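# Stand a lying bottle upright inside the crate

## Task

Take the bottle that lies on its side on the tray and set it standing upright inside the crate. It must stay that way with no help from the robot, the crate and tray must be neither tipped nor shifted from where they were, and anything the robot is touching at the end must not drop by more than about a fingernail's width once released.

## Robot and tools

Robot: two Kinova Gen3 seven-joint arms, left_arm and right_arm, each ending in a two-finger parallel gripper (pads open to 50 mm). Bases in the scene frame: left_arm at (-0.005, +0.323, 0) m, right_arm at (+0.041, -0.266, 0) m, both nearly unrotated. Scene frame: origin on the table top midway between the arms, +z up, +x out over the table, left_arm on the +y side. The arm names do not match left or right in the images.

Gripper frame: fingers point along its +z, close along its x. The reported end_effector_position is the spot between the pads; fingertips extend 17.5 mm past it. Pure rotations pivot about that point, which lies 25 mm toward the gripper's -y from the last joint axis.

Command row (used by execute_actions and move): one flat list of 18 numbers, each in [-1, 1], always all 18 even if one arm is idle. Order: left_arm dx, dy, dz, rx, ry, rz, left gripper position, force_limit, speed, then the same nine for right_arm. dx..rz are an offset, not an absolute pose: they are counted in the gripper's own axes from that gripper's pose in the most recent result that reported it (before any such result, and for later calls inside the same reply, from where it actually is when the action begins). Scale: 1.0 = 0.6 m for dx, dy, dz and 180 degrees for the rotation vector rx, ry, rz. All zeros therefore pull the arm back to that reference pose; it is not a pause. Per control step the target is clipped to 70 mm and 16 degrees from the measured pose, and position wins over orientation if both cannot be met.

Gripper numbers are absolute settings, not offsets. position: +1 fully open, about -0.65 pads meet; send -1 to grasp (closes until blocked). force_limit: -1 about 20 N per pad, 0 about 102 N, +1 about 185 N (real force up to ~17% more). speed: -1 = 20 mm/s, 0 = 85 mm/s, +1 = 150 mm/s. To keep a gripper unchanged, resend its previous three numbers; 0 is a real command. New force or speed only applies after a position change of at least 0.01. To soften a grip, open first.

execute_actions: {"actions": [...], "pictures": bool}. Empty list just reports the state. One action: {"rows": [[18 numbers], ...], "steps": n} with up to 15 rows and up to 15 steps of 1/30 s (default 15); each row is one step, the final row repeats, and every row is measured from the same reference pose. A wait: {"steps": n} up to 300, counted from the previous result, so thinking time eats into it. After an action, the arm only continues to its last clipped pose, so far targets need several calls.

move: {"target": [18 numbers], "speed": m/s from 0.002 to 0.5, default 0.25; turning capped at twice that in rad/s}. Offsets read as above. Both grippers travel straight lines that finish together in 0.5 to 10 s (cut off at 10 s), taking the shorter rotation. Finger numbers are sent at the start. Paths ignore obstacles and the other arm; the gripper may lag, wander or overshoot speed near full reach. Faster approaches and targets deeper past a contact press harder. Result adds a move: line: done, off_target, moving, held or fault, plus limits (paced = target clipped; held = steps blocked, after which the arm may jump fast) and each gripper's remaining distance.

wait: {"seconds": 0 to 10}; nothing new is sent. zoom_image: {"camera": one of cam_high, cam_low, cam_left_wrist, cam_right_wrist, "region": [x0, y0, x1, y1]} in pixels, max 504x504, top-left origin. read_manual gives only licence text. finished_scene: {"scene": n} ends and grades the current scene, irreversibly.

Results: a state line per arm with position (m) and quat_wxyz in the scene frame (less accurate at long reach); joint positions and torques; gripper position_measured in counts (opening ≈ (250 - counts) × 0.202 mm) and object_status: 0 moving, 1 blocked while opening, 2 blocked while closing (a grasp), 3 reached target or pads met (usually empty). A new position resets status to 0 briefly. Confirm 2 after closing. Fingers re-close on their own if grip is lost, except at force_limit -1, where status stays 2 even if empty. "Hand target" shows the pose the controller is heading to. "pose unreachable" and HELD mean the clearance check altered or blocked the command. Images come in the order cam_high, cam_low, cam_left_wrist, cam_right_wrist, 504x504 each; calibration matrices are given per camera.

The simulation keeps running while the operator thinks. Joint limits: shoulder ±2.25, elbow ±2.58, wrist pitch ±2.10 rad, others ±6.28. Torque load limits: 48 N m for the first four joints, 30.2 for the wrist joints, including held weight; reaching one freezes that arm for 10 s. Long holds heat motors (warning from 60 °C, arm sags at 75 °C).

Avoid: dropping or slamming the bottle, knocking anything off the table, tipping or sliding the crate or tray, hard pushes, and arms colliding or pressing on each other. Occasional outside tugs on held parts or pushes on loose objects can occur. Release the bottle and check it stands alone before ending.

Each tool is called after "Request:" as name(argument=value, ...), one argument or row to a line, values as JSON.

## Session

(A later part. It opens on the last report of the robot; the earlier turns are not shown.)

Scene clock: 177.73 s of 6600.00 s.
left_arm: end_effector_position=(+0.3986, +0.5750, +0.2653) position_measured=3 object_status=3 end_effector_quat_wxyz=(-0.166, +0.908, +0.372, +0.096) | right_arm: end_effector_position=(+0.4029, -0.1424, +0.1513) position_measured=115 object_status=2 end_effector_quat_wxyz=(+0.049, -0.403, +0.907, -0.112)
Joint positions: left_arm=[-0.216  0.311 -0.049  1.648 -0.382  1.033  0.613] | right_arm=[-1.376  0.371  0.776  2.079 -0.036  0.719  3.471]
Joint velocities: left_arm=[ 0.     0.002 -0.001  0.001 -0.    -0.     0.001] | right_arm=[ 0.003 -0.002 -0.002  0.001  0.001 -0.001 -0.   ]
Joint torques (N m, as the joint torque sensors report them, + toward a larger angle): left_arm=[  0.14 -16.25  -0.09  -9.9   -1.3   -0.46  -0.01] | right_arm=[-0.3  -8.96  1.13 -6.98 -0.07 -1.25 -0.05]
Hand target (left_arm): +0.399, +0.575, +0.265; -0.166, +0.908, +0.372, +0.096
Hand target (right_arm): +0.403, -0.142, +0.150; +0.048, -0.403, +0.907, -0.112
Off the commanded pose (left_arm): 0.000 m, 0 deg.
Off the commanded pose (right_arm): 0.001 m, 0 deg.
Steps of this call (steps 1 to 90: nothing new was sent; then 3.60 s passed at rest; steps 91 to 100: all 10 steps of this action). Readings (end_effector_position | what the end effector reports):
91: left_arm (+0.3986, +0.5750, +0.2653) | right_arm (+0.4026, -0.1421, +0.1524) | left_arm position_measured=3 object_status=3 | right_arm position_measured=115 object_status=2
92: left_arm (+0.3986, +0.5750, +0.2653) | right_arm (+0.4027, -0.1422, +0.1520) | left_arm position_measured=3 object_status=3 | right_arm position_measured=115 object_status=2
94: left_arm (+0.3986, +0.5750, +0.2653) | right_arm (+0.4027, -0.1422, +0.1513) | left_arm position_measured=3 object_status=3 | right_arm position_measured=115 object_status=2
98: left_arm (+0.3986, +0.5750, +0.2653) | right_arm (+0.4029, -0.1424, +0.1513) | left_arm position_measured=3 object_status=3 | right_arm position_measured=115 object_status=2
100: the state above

Request:
execute_actions(
  actions=[
    {"rows":[[0,0,0,0,0,0,1,0,0,0,0,0,0,0,0,0.65,0,-0.5]],"steps":9},
  ],
  pictures=false,
)

Request:
move(
  target=[0,0,0,0,0,0,1,0,0,0,0,-0.17,0,0,0,0.65,0,-0.5],
  speed=0.15,
)

Scene clock: 183.07 s of 6600.00 s.
left_arm: end_effector_position=(+0.3986, +0.5750, +0.2653) position_measured=3 object_status=3 end_effector_quat_wxyz=(-0.166, +0.908, +0.372, +0.096) | right_arm: end_effector_position=(+0.4029, -0.1424, +0.1514) position_measured=56 object_status=0 end_effector_quat_wxyz=(+0.049, -0.403, +0.907, -0.112)
Joint positions: left_arm=[-0.216  0.311 -0.049  1.648 -0.382  1.033  0.613] | right_arm=[-1.376  0.371  0.776  2.079 -0.036  0.719  3.471]
Joint velocities: left_arm=[-0.     0.001  0.    -0.    -0.     0.001  0.   ] | right_arm=[ 0.001  0.001 -0.001 -0.    -0.     0.    -0.   ]
Joint torques (N m, as the joint torque sensors report them, + toward a larger angle): left_arm=[  0.18 -15.94  -0.21  -9.75  -1.35  -0.43   0.11] | right_arm=[  0.04 -10.35   2.51  -7.73   0.61  -0.52  -0.42]
Hand target (left_arm): +0.399, +0.575, +0.265; -0.166, +0.908, +0.372, +0.096
Hand target (right_arm): +0.403, -0.142, +0.151; +0.049, -0.403, +0.907, -0.112
Off the commanded pose (left_arm): 0.000 m, 0 deg.
Off the commanded pose (right_arm): 0.000 m, 0 deg.
Steps of this call (steps 1 to 90: nothing new was sent; then 2.03 s passed at rest; steps 91 to 99: all 9 steps of this action). Readings (end_effector_position | what the end effector reports):
91: left_arm (+0.3986, +0.5750, +0.2653) | right_arm (+0.4029, -0.1424, +0.1516) | left_arm position_measured=3 object_status=3 | right_arm position_measured=109 object_status=0
92: left_arm (+0.3986, +0.5750, +0.2653) | right_arm (+0.4028, -0.1424, +0.1518) | left_arm position_measured=3 object_status=3 | right_arm position_measured=100 object_status=0
94: left_arm (+0.3986, +0.5750, +0.2653) | right_arm (+0.4028, -0.1425, +0.1515) | left_arm position_measured=3 object_status=3 | right_arm position_measured=83 object_status=0
98: left_arm (+0.3986, +0.5750, +0.2653) | right_arm (+0.4029, -0.1424, +0.1514) | left_arm position_measured=3 object_status=3 | right_arm position_measured=56 object_status=0
99: the state above

Scene clock: 184.33 s of 6600.00 s.
left_arm: end_effector_position=(+0.3986, +0.5750, +0.2653) position_measured=3 object_status=3 end_effector_quat_wxyz=(-0.166, +0.908, +0.372, +0.096) | right_arm: end_effector_position=(+0.3845, -0.1263, +0.2501) position_measured=56 object_status=3 end_effector_quat_wxyz=(+0.048, -0.402, +0.907, -0.112)
Joint positions: left_arm=[-0.216  0.311 -0.049  1.648 -0.382  1.033  0.613] | right_arm=[-1.573  0.171  0.845  1.907  0.127  1.074  3.292]
Joint velocities: left_arm=[ 0.     0.001 -0.001  0.001 -0.    -0.     0.   ] | right_arm=[-0.004 -0.005 -0.006 -0.     0.003  0.    -0.002]
Joint torques (N m, as the joint torque sensors report them, + toward a larger angle): left_arm=[  0.11 -16.    -0.1   -9.84  -1.34  -0.44   0.1 ] | right_arm=[-0.06 -7.78  1.68 -9.24  0.59 -0.32 -0.23]
Hand target (left_arm): +0.399, +0.575, +0.265; -0.166, +0.908, +0.372, +0.096
Hand target (right_arm): +0.384, -0.126, +0.250; +0.049, -0.403, +0.907, -0.112
Off the commanded pose (left_arm): 0.000 m, 0 deg.
Off the commanded pose (right_arm): 0.001 m, 0 deg.
move: done
camera_calibration (this result's frames):
cam_left_wrist: T_world_to_cam=[[0.660354, 0.680835, 0.316854, -0.739861], [0.750169, -0.617362, -0.236878, 0.154363], [0.0343387, 0.394117, -0.918419, 0.168709], [0, 0, 0, 1]] pos_world=[0.366979, 0.53253, 0.425939]
cam_right_wrist: T_world_to_cam=[[-0.677217, -0.734785, -0.0383156, 0.182432], [-0.701893, 0.66077, -0.265949, 0.458974], [0.220733, -0.153212, -0.963225, 0.305193], [0, 0, 0, 1]] pos_world=[0.37833, -0.122468, 0.423023]

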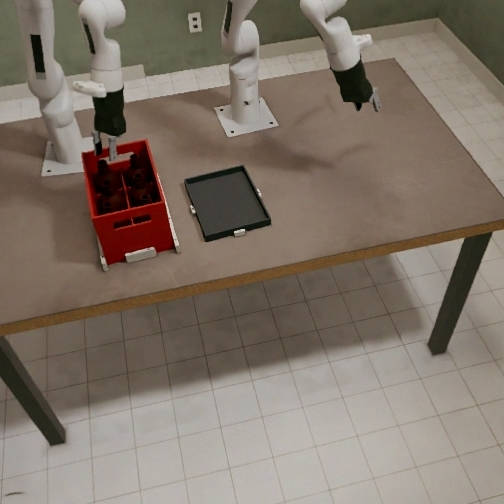

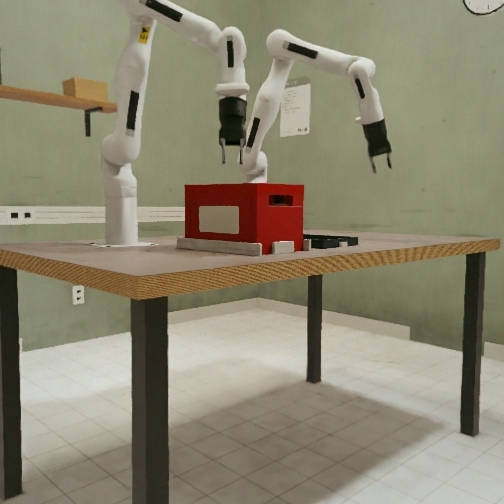

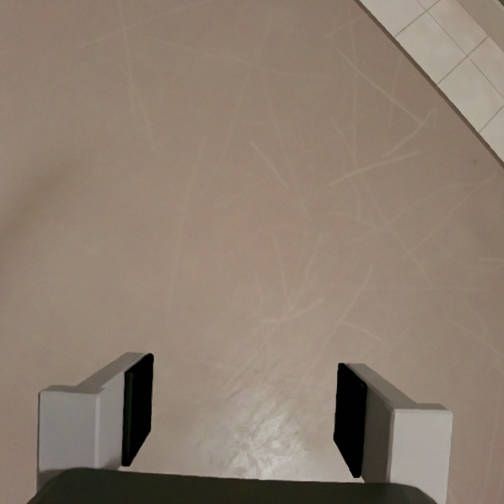

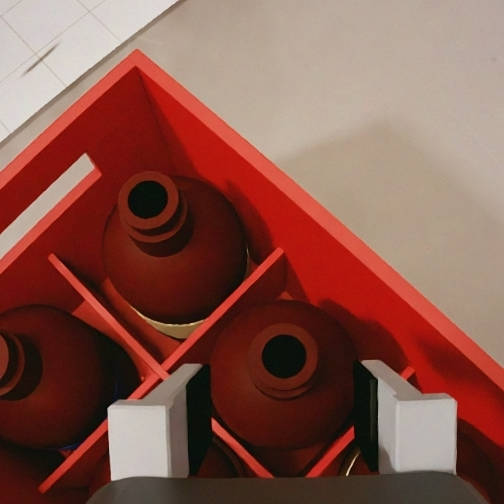

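Request:
finished_scene(
  scene=2,
)

The scene is finished: the task was done.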